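# Place all flowers stem-down in the vase

## Task

Get every flower into the vase with its stem pointing down, without deforming any stem. At the end the flowers must stay in the vase on their own, not be held there by the robot. Then open the grippers and move the arms away.

## Robot and tools

Robot: two arms, left_arm and right_arm, each with six joints (waist, shoulder, elbow, wrist pitch, wrist yaw, wrist roll) and a parallel gripper. Cameras: cam_head_left, cam_head_right, cam_high, cam_low (each 504x504) and cam_left_wrist, cam_right_wrist (each 616x616).

Frame: all reported positions use one scene frame. Its origin sits on the table surface midway between the arms, +x points forward over the table, +z points up, and left_arm is on the +y side. The arm names do not refer to image sides. The fingers of a gripper extend along its local +z and close along its local y. The reported end_effector_position (metres) is the point between the finger pads, roughly 1 cm short of the fingertips, and end_effector_quat_wxyz is its orientation. Printed hand positions can be off from the truth, more so when the arm is stretched far.

Tool execute_actions, argument actions: a list holding zero or one entry. An empty list changes nothing and returns the state with pictures. An action entry is {"rows": [...], "steps": n}, with n from 6 to 15 (default 15), each step lasting 1/30 s. rows holds 1 to 15 rows; row k is applied on step k and the final row repeats for any leftover steps. A wait entry is {"steps": n} with no rows, n up to 300; it returns once n steps have elapsed since the previous result. Optional pictures: true adds camera images to a non-empty call.

Each row is one list of 14 numbers, all in [-1, 1], covering both arms even if one stays still: left_arm waist, shoulder, elbow, wrist pitch, wrist yaw, wrist roll, gripper opening, then the same seven for right_arm. The six joint entries are offsets, not poses: they are added to the joint angles shown in the most recent result that lists them (before any such result, and for later calls inside one reply, they count from where the arm is when the action begins). They are not relative to the previous row. Scale: 1.0 equals 1.202 rad for waist, 1.258 for shoulder, 1.238 for elbow, 2.073 for wrist pitch, 2.022 for wrist yaw and for wrist roll. Joint ranges in rad: waist -2.618 to 3.054, shoulder 0.000 to 3.142, elbow 0.000 to 3.142, wrist pitch -1.571 to 1.571, wrist yaw -1.571 to 1.571, wrist roll -2.094 to 2.094. A request more than 0.036 rad beyond a range end is rejected entirely; true ends may differ by up to 0.036 rad, and overshooting requests are clipped, reported with "joint sent to its limit" (possibly for an earlier action). Missing that line does not prove more room exists.

The opening entry is absolute: +1 fully open, -1 closed. grip_measured reports the actual finger opening on that same scale; Joint positions gives it in metres (0.094 when wide open). To hold something, command about 0.03 below grip_measured for a firm grip, less for a gentle one. Each gripper carries its own fixed reading error of about 1 mm. Pad force tops out around 50 to 62 N, lower on very thin parts under 2 mm.

Motion: a joint target can only lead the measured angle by 0.202 rad (waist), 0.258 (shoulder), 0.238 (elbow), 0.573 (wrist pitch), 0.522 (yaw, roll) per step, and targets that would move the gripper over 70 mm away are scaled back, so big moves need several actions. Arms drift downward under zero offsets; to hold an arm, send in a reply's first call the offsets back to the desired angles and zeros afterward, increasing the correction if a joint keeps lagging. Zeros are not a pause: they pull the arm back to the reference angles. The sim keeps running while you compose; arms continue toward the last row until everything is nearly still or a step is HELD. Each result is captured 6 steps before its action ends; those steps run afterward.

Result lines: left_arm: ... | right_arm: ... with pose; Joint positions and Joint velocities per arm (joints then finger gap); "joint command not followed" means a clearance check altered or blocked joint targets on some steps; HELD marks steps where your row was not sent; MOTOR HOT warns from 75 °C; OVER-TEMPERATURE FAULT reports a stop (90 °C stops the arm 10 s; 100 °C makes the arm drop its load and fall). Holding loads heats motors, so avoid long holds.

Tool zoom_image: camera (one of the names above) and region [x0, y0, x1, y1] in pixels of that camera's latest image, origin top-left, at most 504x504, returns a magnified view.

Tool finished_scene: scene, the number of the current scene; ends and grades it irreversibly, so call it only after the flowers rest in the vase unaided and the grippers have released and withdrawn. Answering without any tool call also ends everything.

Avoid: dropping flowers, bending stems with too tight a grip, knocking the vase or anything off the table, arms colliding or pressing on each other, slamming or shoving hard. Loose items may occasionally get a small external nudge.

Each tool is called after ">>>" as name(argument=value, ...) on one line, values as JSON.

## Session

>>> execute_actions(actions=[])

Scene clock: 0.00 s of 6000.00 s.
left_arm: end_effector_position=(+0.1017, +0.5765, +0.1965) grip_measured=+1.000 end_effector_quat_wxyz=(+0.679, -0.502, +0.536, -0.003) | right_arm: end_effector_position=(+0.3176, -0.5669, +0.3100) grip_measured=+1.000 end_effector_quat_wxyz=(+0.659, +0.660, +0.263, -0.248)
Joint positions: left_arm=[ 1.567  0.645  0.165  0.381  0.646 -0.698  0.094] | right_arm=[-0.233  1.338  0.87   0.372  1.47   0.927  0.094]
Joint velocities: left_arm=[ 0.007 -0.002 -0.012 -0.051 -0.051  0.022  0.   ] | right_arm=[ 0.007 -0.007  0.002  0.007  0.007  0.037  0.   ]

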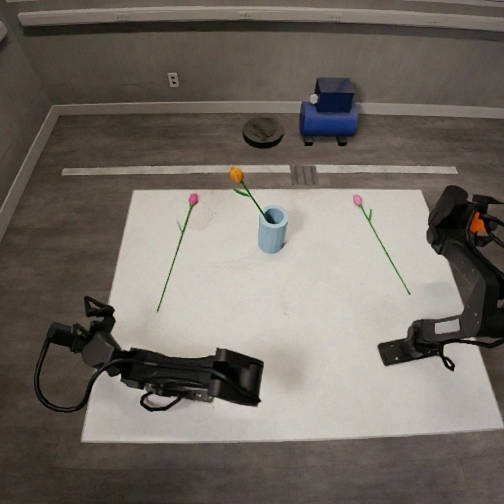

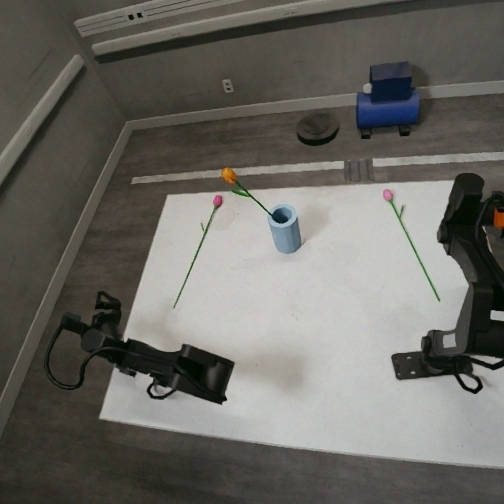

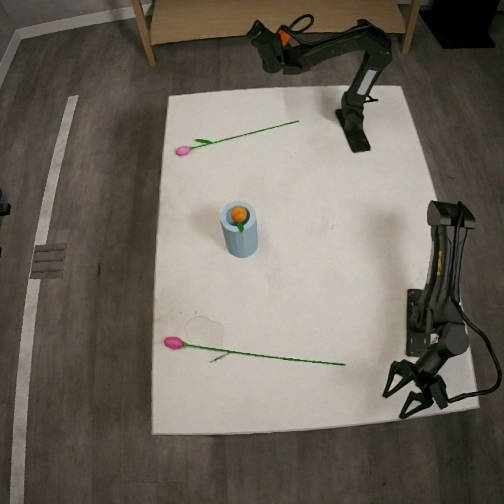

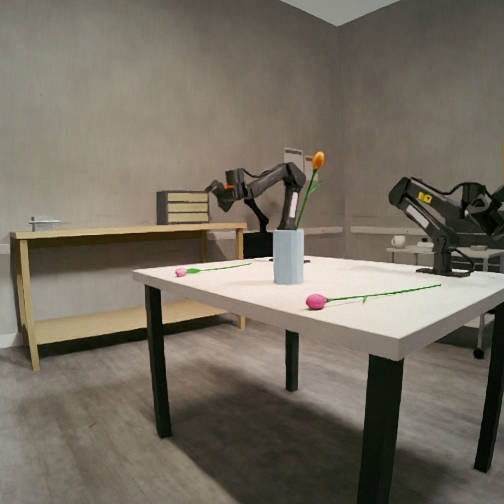

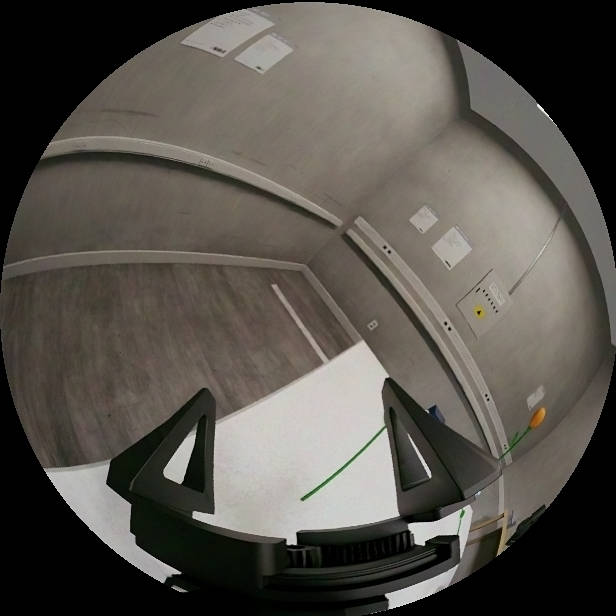

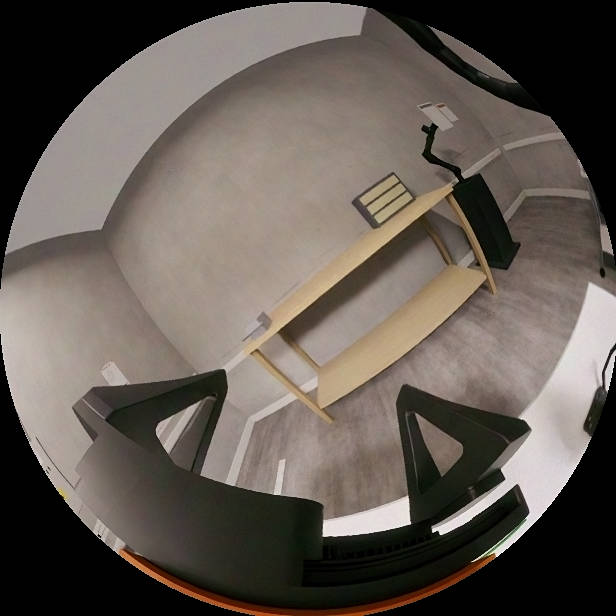

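>>> execute_actions(actions=[{"rows":[[-0.888,0.6,0.836,0,-0.319,0.345,1,-0.139,0.049,0.267,0,-0.727,-0.458,1]],"steps":15}])

>>> execute_actions(actions=[{"steps":30}])

Scene clock: 2.00 s of 6000.00 s.
left_arm: end_effector_position=(+0.2688, +0.6480, +0.2594) grip_measured=+1.000 end_effector_quat_wxyz=(+0.621, -0.321, +0.693, +0.177) | right_arm: end_effector_position=(+0.4304, -0.5839, +0.4235) grip_measured=+1.000 end_effector_quat_wxyz=(+0.719, +0.396, +0.524, -0.224)
Joint positions: left_arm=[ 0.993  1.35   0.806  0.376  0.11  -0.137  0.094] | right_arm=[-0.404  1.4    1.193  0.384  0.691  0.232  0.094]
Joint velocities: left_arm=[-1.507  1.155  1.57  -0.037 -0.359  0.579  0.   ] | right_arm=[-0.022 -0.032  0.154  0.168 -2.806 -1.516  0.   ]
Steps of this call (steps 1 to 51: nothing new was sent; steps 52 to 60: the first 9 steps of this action). Readings (joint positions):
52: left_arm=[1.525 0.686 0.196 0.368 0.560 -0.614] | right_arm=[-0.250 1.344 0.892 0.361 1.416 0.865]
53: left_arm=[1.450 0.778 0.263 0.359 0.456 -0.516] | right_arm=[-0.285 1.364 0.939 0.356 1.339 0.789]
55: left_arm=[1.303 0.972 0.425 0.361 0.288 -0.336] | right_arm=[-0.351 1.397 1.049 0.355 1.180 0.635]
59: left_arm=[1.048 1.301 0.745 0.378 0.128 -0.159] | right_arm=[-0.404 1.402 1.184 0.377 0.790 0.287]
60: the state above

Scene clock: 3.00 s of 6000.00 s.
left_arm: end_effector_position=(+0.4017, +0.4818, +0.4274) grip_measured=+1.000 end_effector_quat_wxyz=(+0.757, -0.100, +0.635, +0.116) | right_arm: end_effector_position=(+0.4973, -0.4852, +0.4310) grip_measured=+1.000 end_effector_quat_wxyz=(+0.761, +0.087, +0.637, -0.095)
Joint positions: left_arm=[ 0.492  1.409  1.188  0.395  0.015 -0.006  0.094] | right_arm=[-0.403  1.4    1.195  0.381  0.009  0.01   0.094]
Joint velocities: left_arm=[ 0.012 -0.002 -0.002  0.037  0.051 -0.007  0.   ] | right_arm=[-0.002 -0.012 -0.012  0.007  0.007  0.007  0.   ]
Kept back: nothing.
Steps of this call (steps 1 to 6: the last 6 steps of your previous action; steps 7 to 30: the robot went on to your last target). Readings (joint positions):
1: left_arm=[0.942 1.381 0.857 0.374 0.098 -0.120] | right_arm=[-0.404 1.400 1.195 0.388 0.590 0.187]
2: left_arm=[0.895 1.398 0.900 0.371 0.088 -0.107] | right_arm=[-0.404 1.400 1.195 0.388 0.491 0.152]
4: left_arm=[0.809 1.409 0.977 0.368 0.075 -0.087] | right_arm=[-0.403 1.400 1.195 0.382 0.315 0.100]
8: left_arm=[0.625 1.409 1.120 0.374 0.044 -0.053] | right_arm=[-0.403 1.400 1.195 0.381 0.129 0.046]
30: the state above

>>> execute_actions(actions=[{"rows":[[0,0,0.01,-0.845,-0.007,0,1,0,0,0,-0.84,-0.004,0,1]],"steps":15}])

>>> execute_actions(actions=[{"steps":25}], pictures=true)

Scene clock: 5.40 s of 6000.00 s.
left_arm: end_effector_position=(+0.3780, +0.4740, +0.2742) grip_measured=+1.000 end_effector_quat_wxyz=(+0.517, -0.136, +0.842, +0.076) | right_arm: end_effector_position=(+0.4740, -0.4791, +0.2767) grip_measured=+1.000 end_effector_quat_wxyz=(+0.519, +0.113, +0.845, -0.066)
Joint positions: left_arm=[ 0.492  1.404  1.196 -0.265  0.014 -0.006  0.094] | right_arm=[-0.403  1.398  1.2   -0.272  0.008  0.01   0.094]
Joint velocities: left_arm=[ 0.002 -0.002 -0.007 -2.278  0.022 -0.037  0.   ] | right_arm=[ 0.012  0.007  0.007 -2.176  0.066  0.037  0.   ]
Steps of this call (steps 1 to 15: the robot went on to your last target; steps 16 to 63: nothing new was sent; steps 64 to 72: the first 9 steps of this action). Readings (joint positions):
64: left_arm=[0.492 1.408 1.193 0.345 0.014 -0.006] | right_arm=[-0.403 1.399 1.199 0.332 0.008 0.010]
65: left_arm=[0.492 1.404 1.196 0.277 0.014 -0.006] | right_arm=[-0.403 1.396 1.200 0.265 0.008 0.010]
67: left_arm=[0.492 1.404 1.196 0.131 0.014 -0.006] | right_arm=[-0.403 1.396 1.200 0.117 0.008 0.010]
71: left_arm=[0.492 1.404 1.196 -0.186 0.014 -0.006] | right_arm=[-0.403 1.398 1.200 -0.195 0.008 0.010]
72: the state above

Scene clock: 6.23 s of 6000.00 s.
left_arm: end_effector_position=(+0.1747, +0.4065, +0.1389) grip_measured=+1.000 end_effector_quat_wxyz=(+0.015, -0.163, +0.986, -0.004) | right_arm: end_effector_position=(+0.2661, -0.4259, +0.1401) grip_measured=+1.000 end_effector_quat_wxyz=(+0.014, +0.130, +0.991, -0.006)
Joint positions: left_arm=[ 0.492  1.404  1.196 -1.334  0.013 -0.006  0.094] | right_arm=[-0.403  1.398  1.196 -1.341  0.008  0.01   0.094]
Joint velocities: left_arm=[ 0.012 -0.032 -0.007 -0.066  0.037  0.022  0.   ] | right_arm=[-0.002 -0.012 -0.012 -0.007 -0.022 -0.007  0.   ]
Kept back: nothing.
Steps of this call (steps 1 to 6: the last 6 steps of your previous action; steps 7 to 25: the robot went on to your last target). Readings (joint positions):
1: left_arm=[0.492 1.404 1.196 -0.343 0.014 -0.006] | right_arm=[-0.403 1.398 1.200 -0.350 0.008 0.010]
2: left_arm=[0.492 1.404 1.196 -0.422 0.014 -0.006] | right_arm=[-0.403 1.398 1.200 -0.428 0.008 0.010]
4: left_arm=[0.492 1.404 1.196 -0.580 0.014 -0.006] | right_arm=[-0.403 1.398 1.200 -0.584 0.008 0.010]
8: left_arm=[0.492 1.404 1.196 -0.897 0.014 -0.006] | right_arm=[-0.403 1.398 1.200 -0.898 0.008 0.010]
25: the state above

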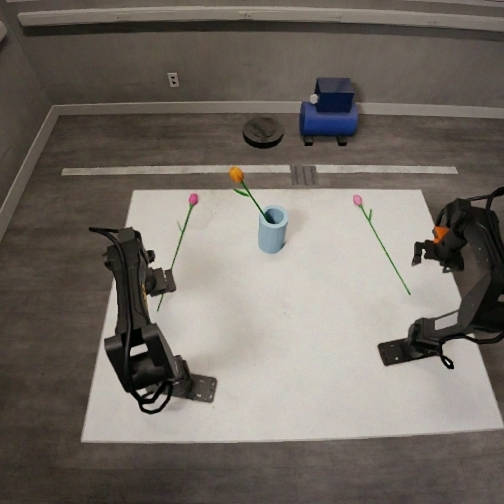

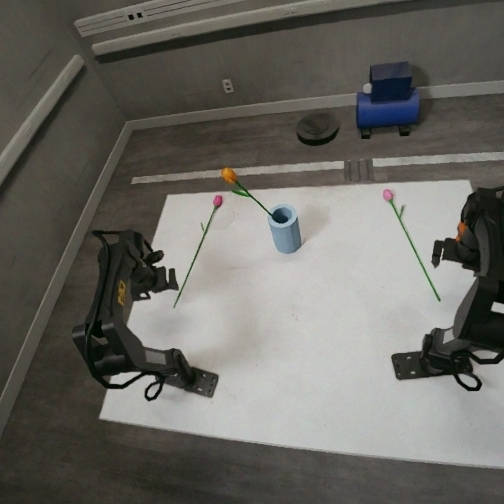

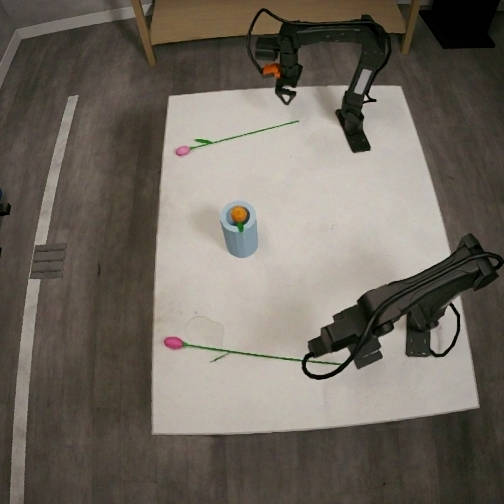

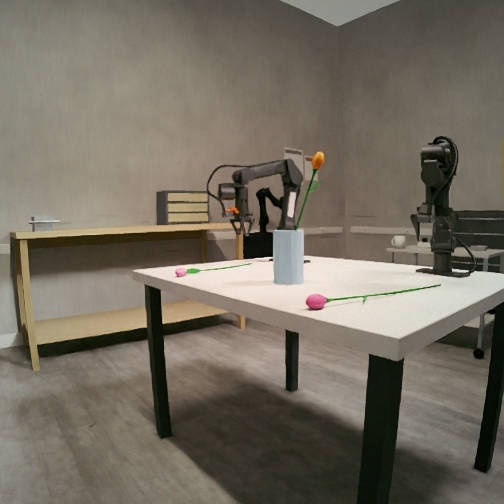

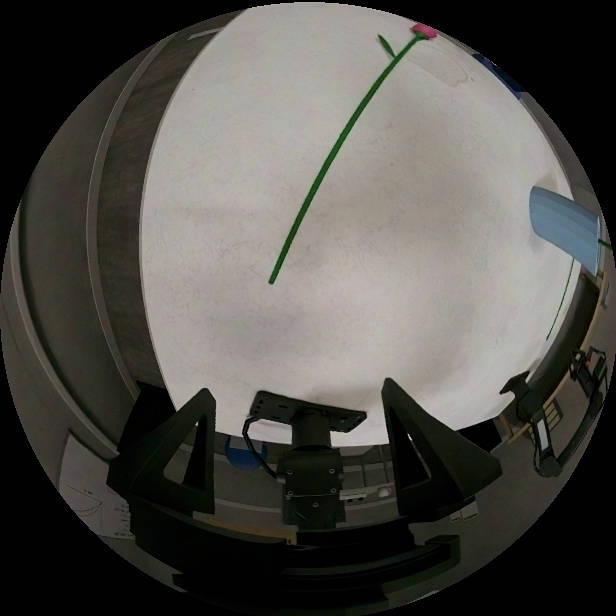

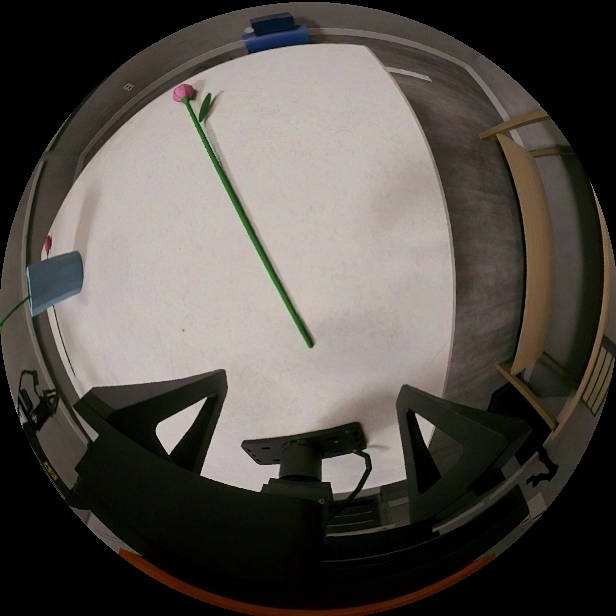

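>>> execute_actions(actions=[{"rows":[[-0.02,0.03,0.1,0,0,0.03,1,0.03,0.03,0.08,0,0,-0.02,1],[-0.04,0.06,0.2,0,0,0.06,1,0.06,0.06,0.16,0,0,-0.04,1],[-0.06,0.1,0.3,0,0,0.09,1,0.09,0.1,0.24,0,0,-0.06,1],[-0.08,0.14,0.4,0,0,0.12,1,0.12,0.14,0.32,0,0,-0.08,1],[-0.1,0.18,0.5,0,0,0.15,1,0.15,0.18,0.4,0,0,-0.1,1],[-0.131,0.22,0.6,0,0,0.18,1,0.18,0.22,0.48,0,0,-0.124,1],[-0.131,0.26,0.725,0,0,0.18,1,0.209,0.26,0.527,0.053,0,-0.124,1],[-0.131,0.3,0.725,0,0,0.18,1,0.209,0.3,0.527,0.053,0,-0.124,1],[-0.131,0.35,0.725,0,0,0.18,1,0.209,0.35,0.527,0.053,0,-0.124,1],[-0.131,0.4,0.725,0,0,0.18,1,0.209,0.4,0.527,0.053,0,-0.124,1],[-0.131,0.45,0.725,0,0,0.18,1,0.209,0.45,0.527,0.053,0,-0.124,1],[-0.131,0.5,0.725,0,0,0.18,1,0.209,0.5,0.527,0.053,0,-0.124,1],[-0.131,0.55,0.725,0,0,0.18,1,0.209,0.55,0.527,0.053,0,-0.124,1],[-0.131,0.6,0.725,0,0,0.18,1,0.209,0.6,0.527,0.053,0,-0.124,1],[-0.131,0.73,0.725,0,-0.006,0.18,1,0.209,0.625,0.527,0.053,-0.004,-0.124,1]],"steps":15}])

>>> execute_actions(actions=[{"steps":25}], pictures=true)

Scene clock: 8.10 s of 6000.00 s.
left_arm: end_effector_position=(+0.3258, +0.3973, +0.2328) grip_measured=+1.000 end_effector_quat_wxyz=(+0.164, +0.044, +0.985, +0.031) | right_arm: end_effector_position=(+0.4208, -0.3769, +0.2205) grip_measured=+1.000 end_effector_quat_wxyz=(+0.165, -0.069, +0.984, -0.021)
Joint positions: left_arm=[ 0.341  1.732  1.85  -1.354  0.009  0.258  0.094] | right_arm=[-0.174  1.718  1.782 -1.3    0.012 -0.164  0.094]
Joint velocities: left_arm=[-0.286  1.492  2.493  0.125  0.051  0.667  0.   ] | right_arm=[ 0.608  1.248  1.595  0.93  -0.183 -0.52   0.   ]
Steps of this call (steps 1 to 30: the robot went on to your last target; steps 31 to 47: nothing new was sent; steps 48 to 56: the first 9 steps of this action). Readings (joint positions):
48: left_arm=[0.491 1.410 1.212 -1.350 0.012 0.002] | right_arm=[-0.400 1.403 1.208 -1.354 0.009 0.005]
49: left_arm=[0.483 1.431 1.260 -1.371 0.011 0.021] | right_arm=[-0.387 1.422 1.246 -1.369 0.011 -0.007]
51: left_arm=[0.449 1.498 1.413 -1.380 0.010 0.082] | right_arm=[-0.334 1.492 1.392 -1.382 0.014 -0.046]
55: left_arm=[0.355 1.680 1.762 -1.358 0.008 0.233] | right_arm=[-0.198 1.672 1.719 -1.327 0.015 -0.146]
56: the state above

Scene clock: 8.93 s of 6000.00 s.
left_arm: end_effector_position=(+0.3983, +0.4058, +0.0558) grip_measured=+1.000 end_effector_quat_wxyz=(-0.002, +0.094, +0.996, -0.004) | right_arm: end_effector_position=(+0.4587, -0.3646, +0.0491) grip_measured=+1.000 end_effector_quat_wxyz=(-0.015, -0.120, +0.993, -0.002)
Joint positions: left_arm=[ 0.332  2.335  2.075 -1.318  0.007  0.35   0.094] | right_arm=[-0.145  2.204  1.829 -1.225  0.007 -0.232  0.094]
Joint velocities: left_arm=[ 0.002 -0.002  0.002  0.022 -0.007 -0.066  0.   ] | right_arm=[-0.007 -0.002  0.007  0.007 -0.022 -0.022  0.   ]
Kept back: nothing.
Steps of this call (steps 1 to 6: the last 6 steps of your previous action; steps 7 to 25: the robot went on to your last target). Readings (joint positions):
1: left_arm=[0.334 1.787 1.938 -1.350 0.010 0.277] | right_arm=[-0.158 1.763 1.825 -1.272 0.010 -0.178]
2: left_arm=[0.332 1.840 2.011 -1.336 0.010 0.293] | right_arm=[-0.148 1.807 1.849 -1.250 0.008 -0.189]
4: left_arm=[0.332 1.930 2.084 -1.305 0.010 0.312] | right_arm=[-0.144 1.902 1.858 -1.228 0.007 -0.201]
8: left_arm=[0.332 2.115 2.093 -1.297 0.010 0.327] | right_arm=[-0.145 2.130 1.857 -1.220 0.007 -0.217]
25: the state above

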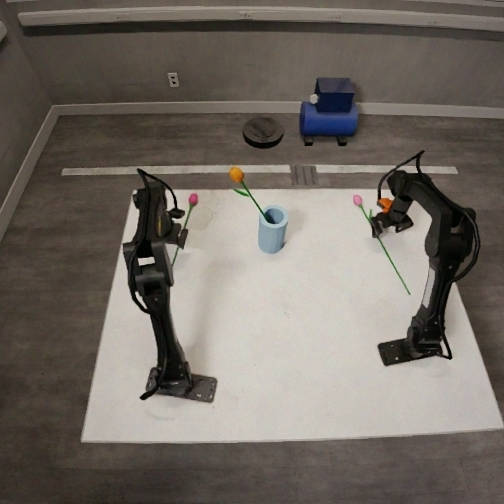

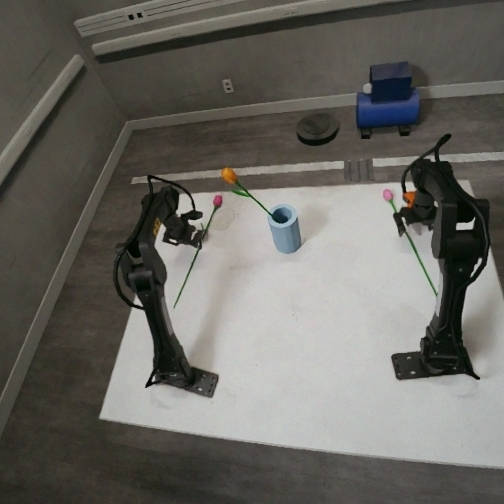

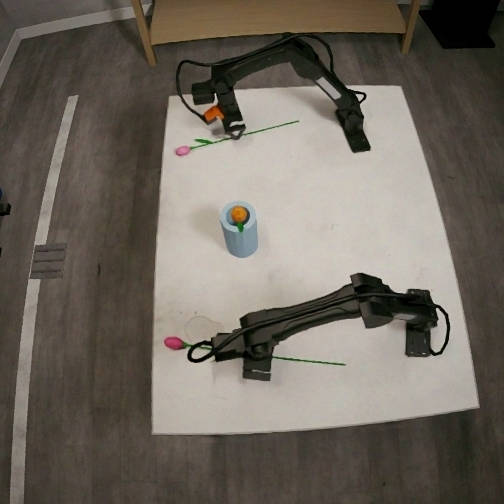

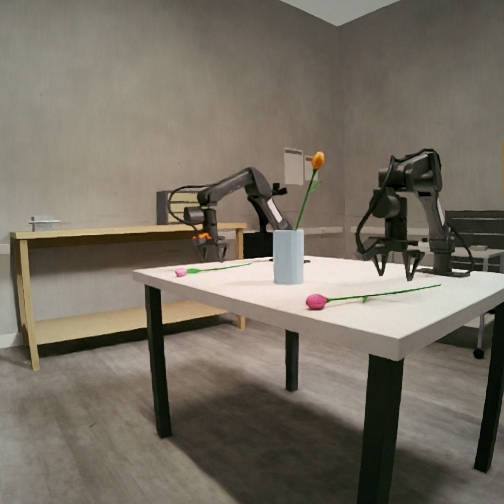

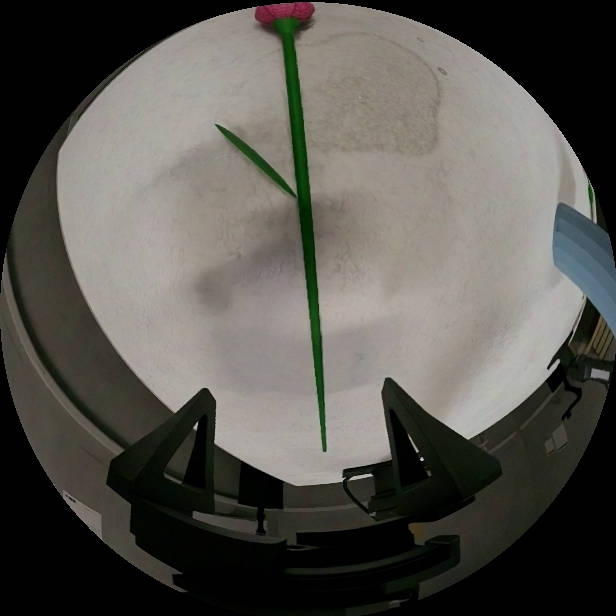

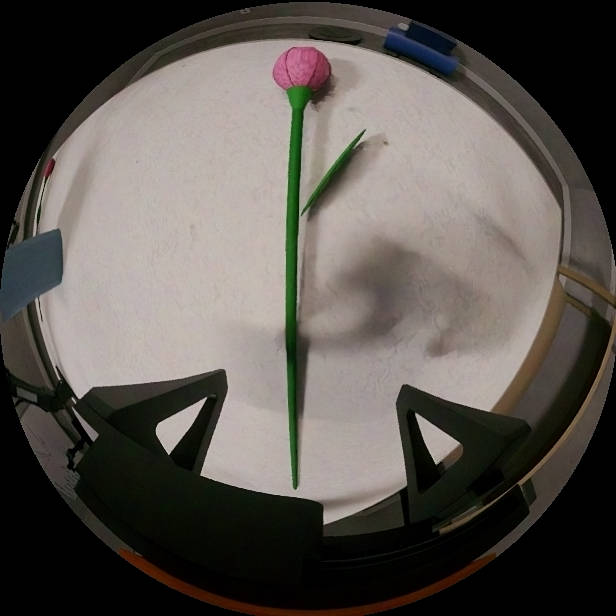

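>>> execute_actions(actions=[{"rows":[[-0.023,-0.006,-0.09,0.06,0,-0.025,0.3,0.025,0.002,-0.05,0.058,0,0,0.3]],"steps":15}])

>>> execute_actions(actions=[{"steps":12}], pictures=true)

Scene clock: 9.93 s of 6000.00 s.
left_arm: end_effector_position=(+0.3940, +0.3940, +0.0323) grip_measured=+0.302 end_effector_quat_wxyz=(-0.009, +0.088, +0.996, -0.006) | right_arm: end_effector_position=(+0.4630, -0.3532, +0.0316) grip_measured=+0.302 end_effector_quat_wxyz=(-0.003, -0.133, +0.991, -0.003)
Joint positions: left_arm=[ 0.307  2.33   1.972 -1.233  0.007  0.313  0.061] | right_arm=[-0.118  2.211  1.77  -1.136  0.007 -0.233  0.061]
Joint velocities: left_arm=[-0.002  0.012  0.002  0.154 -0.037 -0.081  0.001] | right_arm=[-0.002 -0.017  0.002  0.095 -0.022  0.007 -0.001]
Steps of this call (steps 1 to 21: the robot went on to your last target; steps 22 to 30: the first 9 steps of this action). Readings (joint positions):
22: left_arm=[0.330 2.330 2.055 -1.297 0.007 0.343] | right_arm=[-0.143 2.203 1.818 -1.208 0.007 -0.233]
23: left_arm=[0.328 2.325 2.030 -1.275 0.007 0.335] | right_arm=[-0.140 2.202 1.806 -1.189 0.007 -0.233]
25: left_arm=[0.320 2.325 1.995 -1.253 0.007 0.325] | right_arm=[-0.131 2.205 1.783 -1.161 0.007 -0.233]
29: left_arm=[0.308 2.330 1.972 -1.238 0.007 0.314] | right_arm=[-0.118 2.211 1.770 -1.140 0.007 -0.233]
30: the state above

Scene clock: 10.33 s of 6000.00 s.
left_arm: end_effector_position=(+0.3985, +0.3946, +0.0323) grip_measured=+0.302 end_effector_quat_wxyz=(+0.000, +0.085, +0.996, -0.004) | right_arm: end_effector_position=(+0.4668, -0.3530, +0.0316) grip_measured=+0.302 end_effector_quat_wxyz=(+0.005, -0.133, +0.991, -0.004)
Joint positions: left_arm=[ 0.307  2.33   1.972 -1.215  0.007  0.307  0.061] | right_arm=[-0.118  2.211  1.77  -1.12   0.007 -0.233  0.061]
Joint velocities: left_arm=[ 0.017  0.012 -0.012  0.066 -0.051 -0.022 -0.   ] | right_arm=[-0.002  0.017 -0.007 -0.007 -0.051 -0.007 -0.   ]
Kept back: nothing.
Steps of this call (steps 1 to 6: the last 6 steps of your previous action; steps 7 to 12: the robot went on to your last target). Readings (joint positions):
1: left_arm=[0.307 2.330 1.972 -1.229 0.007 0.312] | right_arm=[-0.118 2.211 1.770 -1.132 0.007 -0.233]
2: left_arm=[0.307 2.330 1.972 -1.225 0.007 0.311] | right_arm=[-0.118 2.211 1.770 -1.128 0.007 -0.233]
4: left_arm=[0.307 2.330 1.972 -1.221 0.007 0.309] | right_arm=[-0.118 2.211 1.770 -1.125 0.007 -0.233]
8: left_arm=[0.307 2.330 1.972 -1.216 0.007 0.308] | right_arm=[-0.118 2.211 1.770 -1.121 0.007 -0.233]
12: the state above

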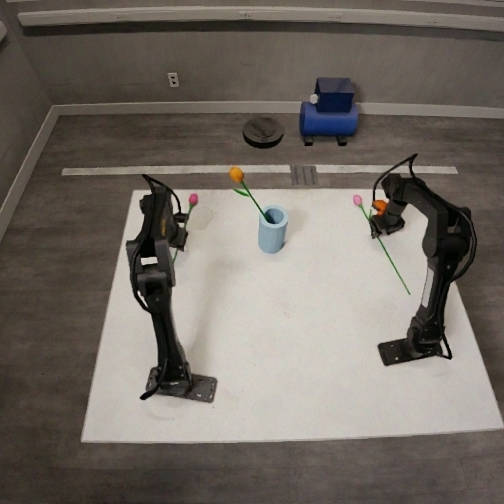

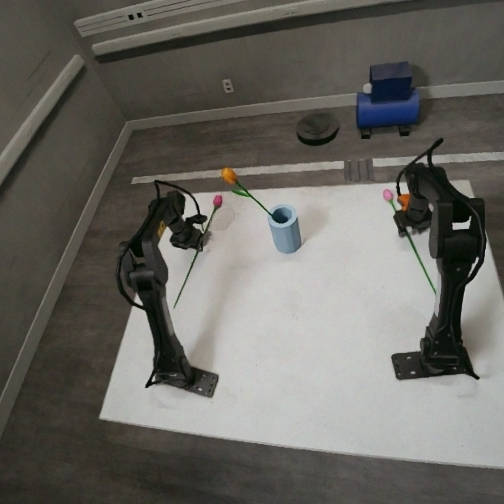

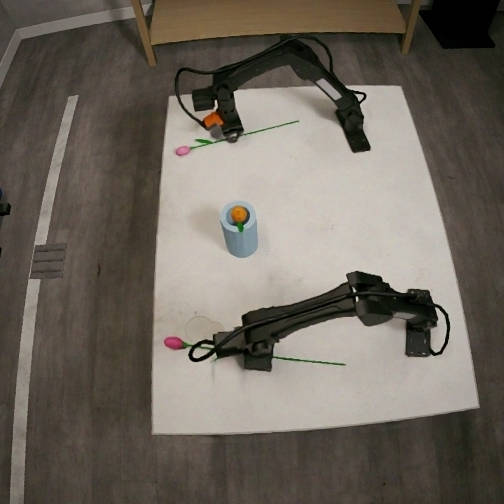

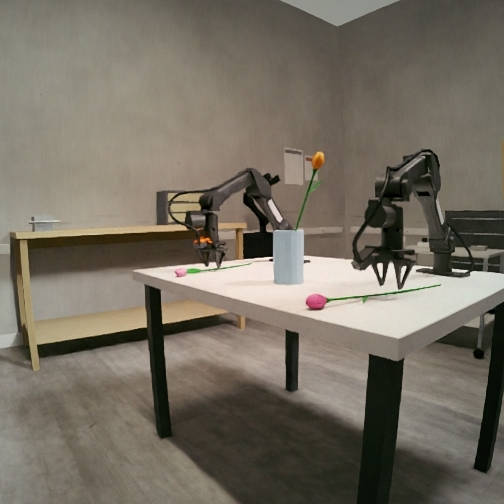

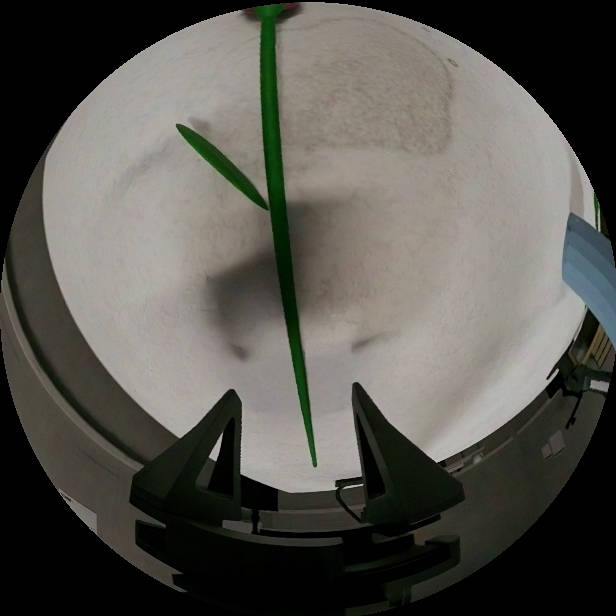

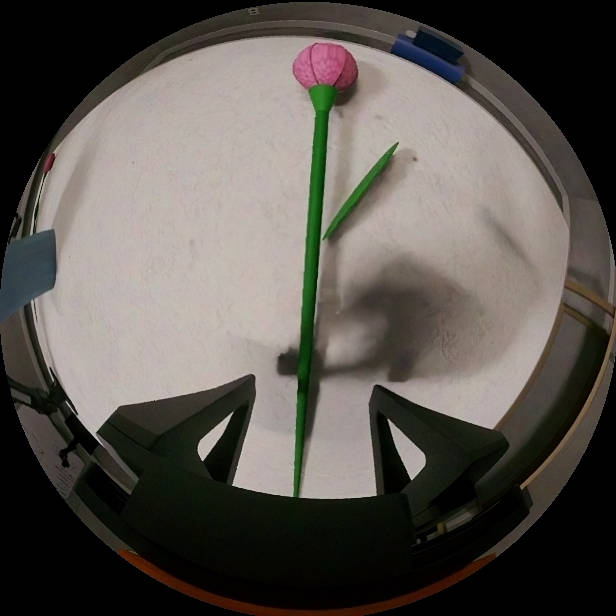

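>>> execute_actions(actions=[{"rows":[[-0.008,0,-0.004,0.003,0,-0.025,0.1,0,-0.012,-0.014,0.006,0,0,0.1],[-0.008,0.001,-0.008,0.007,0,-0.025,0,0,-0.02,-0.03,0.012,0,0,0],[-0.008,0.002,-0.012,0.01,0,-0.025,-0.1,0,-0.028,-0.046,0.018,0,0,-0.1],[-0.008,0.002,-0.016,0.014,0,-0.025,-0.2,0,-0.036,-0.062,0.024,0,0,-0.2],[-0.008,0.003,-0.02,0.017,0,-0.025,-0.2,0,-0.044,-0.078,0.03,0,0,-0.2],[-0.008,0.003,-0.024,0.02,0,-0.025,-0.2,0,-0.052,-0.094,0.036,0,0,-0.2],[-0.008,0.004,-0.028,0.024,0,-0.025,-0.2,0,-0.06,-0.11,0.042,0,0,-0.2],[-0.008,0.004,-0.032,0.027,0,-0.025,-0.2,0,-0.066,-0.126,0.048,0,0,-0.2],[-0.008,0.005,-0.036,0.03,0,-0.025,-0.2,0,-0.072,-0.142,0.054,0,0,-0.2],[-0.008,0.005,-0.04,0.034,0,-0.025,-0.2,0,-0.074,-0.156,0.06,0,0,-0.2],[-0.008,0.006,-0.042,0.034,0,-0.025,-0.2,0,-0.074,-0.17,0.06,0,0,-0.2]],"steps":15}])

>>> execute_actions(actions=[{"steps":14}], pictures=true)

Scene clock: 11.43 s of 6000.00 s.
left_arm: end_effector_position=(+0.3996, +0.3948, +0.0281) grip_measured=-0.198 end_effector_quat_wxyz=(+0.003, +0.066, +0.998, -0.003) | right_arm: end_effector_position=(+0.4478, -0.3538, +0.0201) grip_measured=-0.198 end_effector_quat_wxyz=(-0.002, -0.133, +0.991, -0.004)
Joint positions: left_arm=[ 0.307  2.33   1.956 -1.192  0.007  0.269  0.038] | right_arm=[-0.118  2.159  1.638 -1.053  0.008 -0.233  0.038]
Joint velocities: left_arm=[-0.007 -0.002 -0.183  0.125  0.037 -0.095  0.001] | right_arm=[ 0.007 -0.359 -0.515  0.271 -0.007  0.037  0.   ]
Steps of this call (steps 1 to 24: the robot went on to your last target; steps 25 to 33: the first 9 steps of this action). Readings (joint positions):
25: left_arm=[0.307 2.330 1.972 -1.214 0.007 0.300] | right_arm=[-0.118 2.211 1.768 -1.118 0.007 -0.233]
26: left_arm=[0.307 2.330 1.972 -1.214 0.007 0.292] | right_arm=[-0.118 2.210 1.762 -1.115 0.007 -0.233]
28: left_arm=[0.307 2.330 1.972 -1.213 0.007 0.282] | right_arm=[-0.118 2.203 1.734 -1.100 0.007 -0.233]
32: left_arm=[0.307 2.330 1.962 -1.197 0.007 0.271] | right_arm=[-0.118 2.171 1.656 -1.064 0.008 -0.233]
33: the state above

Scene clock: 11.90 s of 6000.00 s.
left_arm: end_effector_position=(+0.4001, +0.3948, +0.0231) grip_measured=-0.199 end_effector_quat_wxyz=(+0.006, +0.063, +0.998, -0.003) | right_arm: end_effector_position=(+0.4408, -0.3541, +0.0179) grip_measured=-0.199 end_effector_quat_wxyz=(+0.002, -0.133, +0.991, -0.004)
Joint positions: left_arm=[ 0.307  2.33   1.936 -1.167  0.007  0.264  0.038] | right_arm=[-0.118  2.129  1.581 -1.019  0.008 -0.233  0.038]
Joint velocities: left_arm=[-0.002  0.012 -0.017  0.007 -0.037 -0.022 -0.001] | right_arm=[-0.007 -0.012 -0.007 -0.037  0.007  0.022 -0.   ]
Kept back: nothing.
Steps of this call (steps 1 to 6: the last 6 steps of your previous action; steps 7 to 14: the robot went on to your last target). Readings (joint positions):
1: left_arm=[0.307 2.330 1.949 -1.187 0.007 0.268] | right_arm=[-0.118 2.148 1.620 -1.044 0.008 -0.233]
2: left_arm=[0.307 2.330 1.944 -1.183 0.007 0.267] | right_arm=[-0.118 2.140 1.602 -1.036 0.008 -0.233]
4: left_arm=[0.307 2.330 1.937 -1.178 0.007 0.266] | right_arm=[-0.118 2.130 1.585 -1.025 0.008 -0.233]
8: left_arm=[0.307 2.330 1.936 -1.171 0.007 0.264] | right_arm=[-0.118 2.129 1.581 -1.019 0.008 -0.233]
14: the state above

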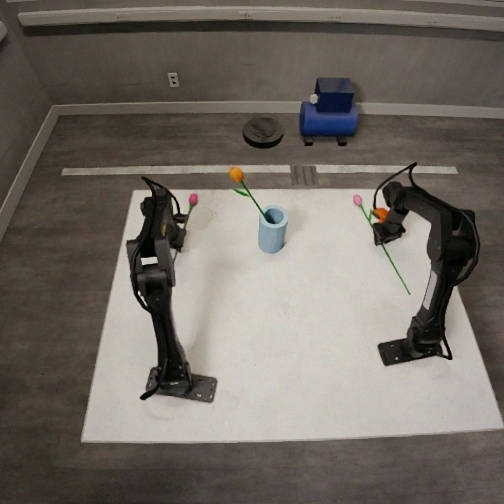

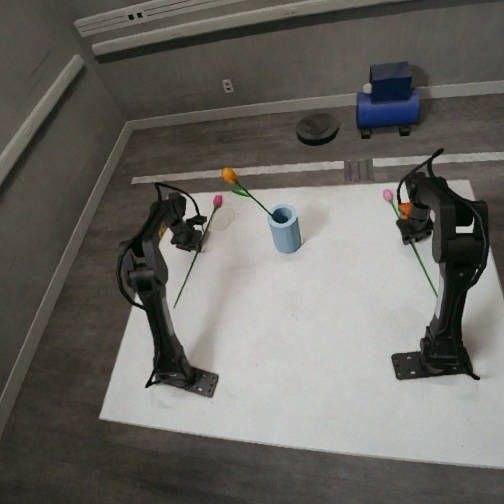

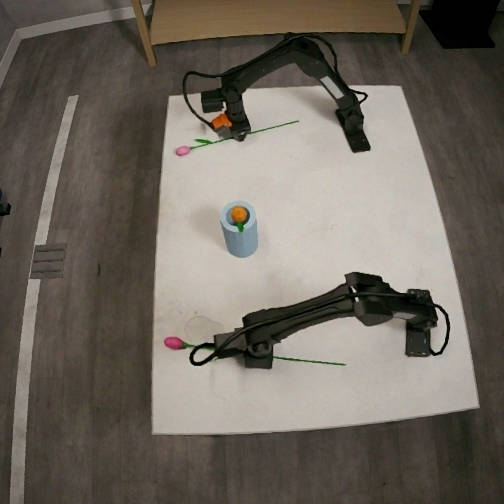

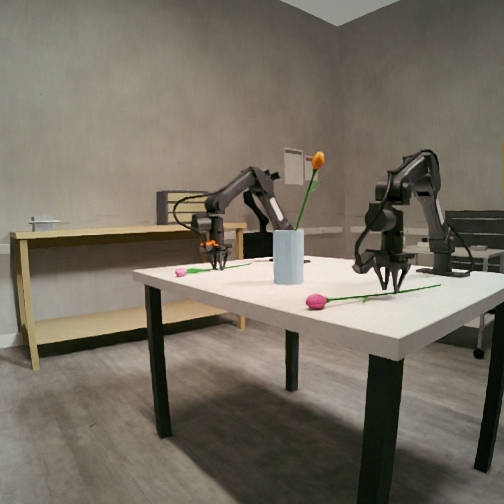

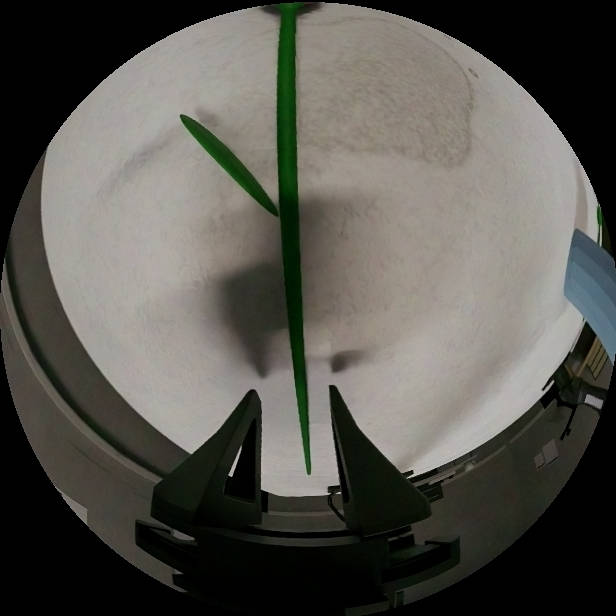

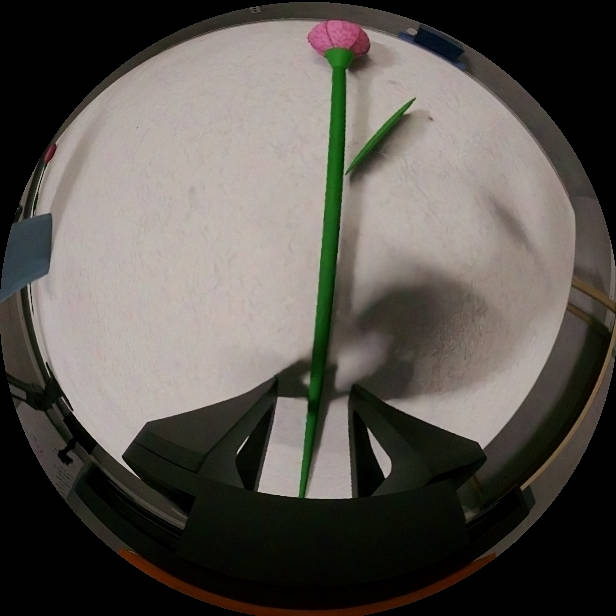

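>>> execute_actions(actions=[{"rows":[[-0.016,0,-0.044,0.022,0,0,-0.3,0,0,-0.029,0.015,0,0,-0.3]],"steps":15}], pictures=true)

Scene clock: 12.40 s of 6000.00 s.
left_arm: end_effector_position=(+0.3941, +0.3880, +0.0131) grip_measured=-0.299 end_effector_quat_wxyz=(-0.004, +0.070, +0.998, -0.004) | right_arm: end_effector_position=(+0.4404, -0.3535, +0.0173) grip_measured=-0.298 end_effector_quat_wxyz=(+0.003, -0.133, +0.991, -0.003)
Joint positions: left_arm=[ 0.294  2.329  1.894 -1.146  0.007  0.264  0.033] | right_arm=[-0.118  2.125  1.574 -1.012  0.005 -0.233  0.033]
Joint velocities: left_arm=[-0.022  0.007 -0.002  0.066  0.066  0.007  0.001] | right_arm=[ 0.002  0.002  0.007 -0.022 -0.081  0.007  0.   ]
Steps of this call (steps 1 to 6: the robot went on to your last target; steps 7 to 15: the first 9 steps of this action). Readings (joint positions):
7: left_arm=[0.307 2.330 1.929 -1.159 0.007 0.264] | right_arm=[-0.118 2.129 1.579 -1.018 0.005 -0.233]
8: left_arm=[0.306 2.329 1.921 -1.153 0.007 0.264] | right_arm=[-0.118 2.127 1.577 -1.016 0.005 -0.233]
10: left_arm=[0.301 2.329 1.903 -1.147 0.007 0.264] | right_arm=[-0.118 2.126 1.574 -1.013 0.005 -0.233]
14: left_arm=[0.294 2.329 1.894 -1.147 0.007 0.264] | right_arm=[-0.118 2.125 1.574 -1.012 0.005 -0.233]
15: the state above

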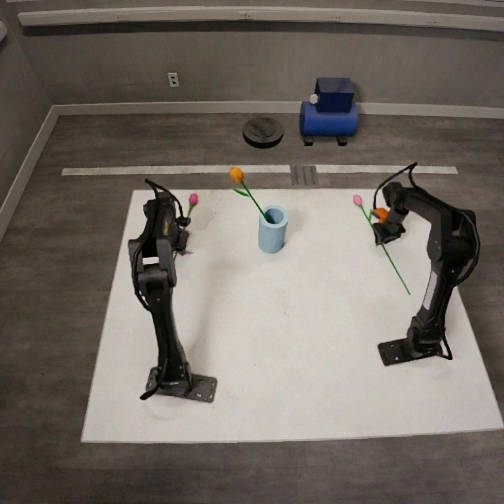

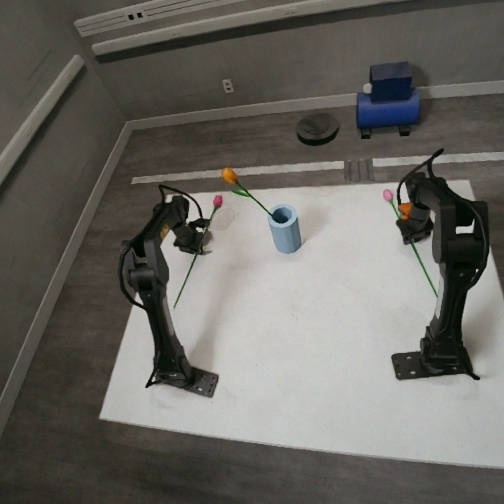

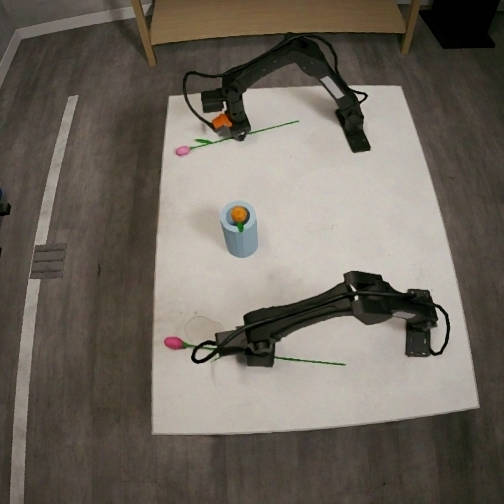

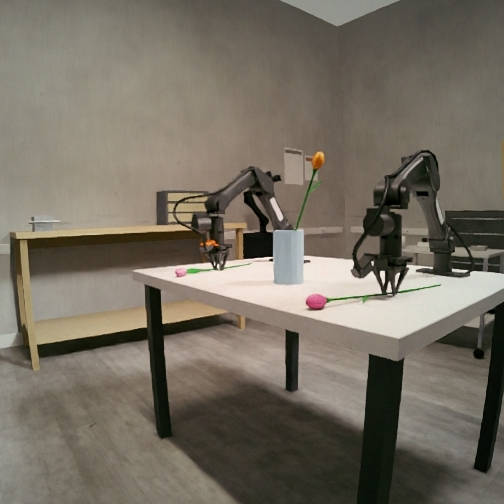

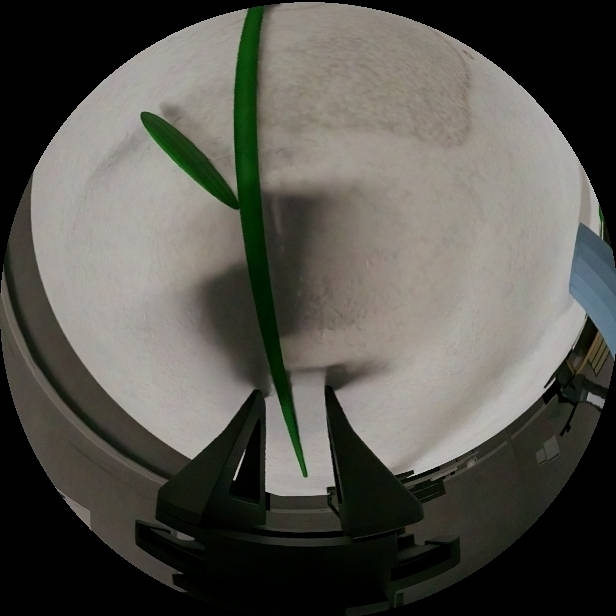

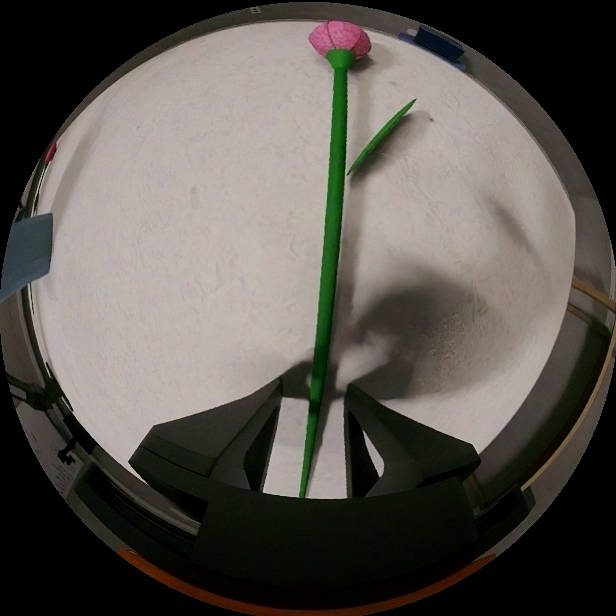

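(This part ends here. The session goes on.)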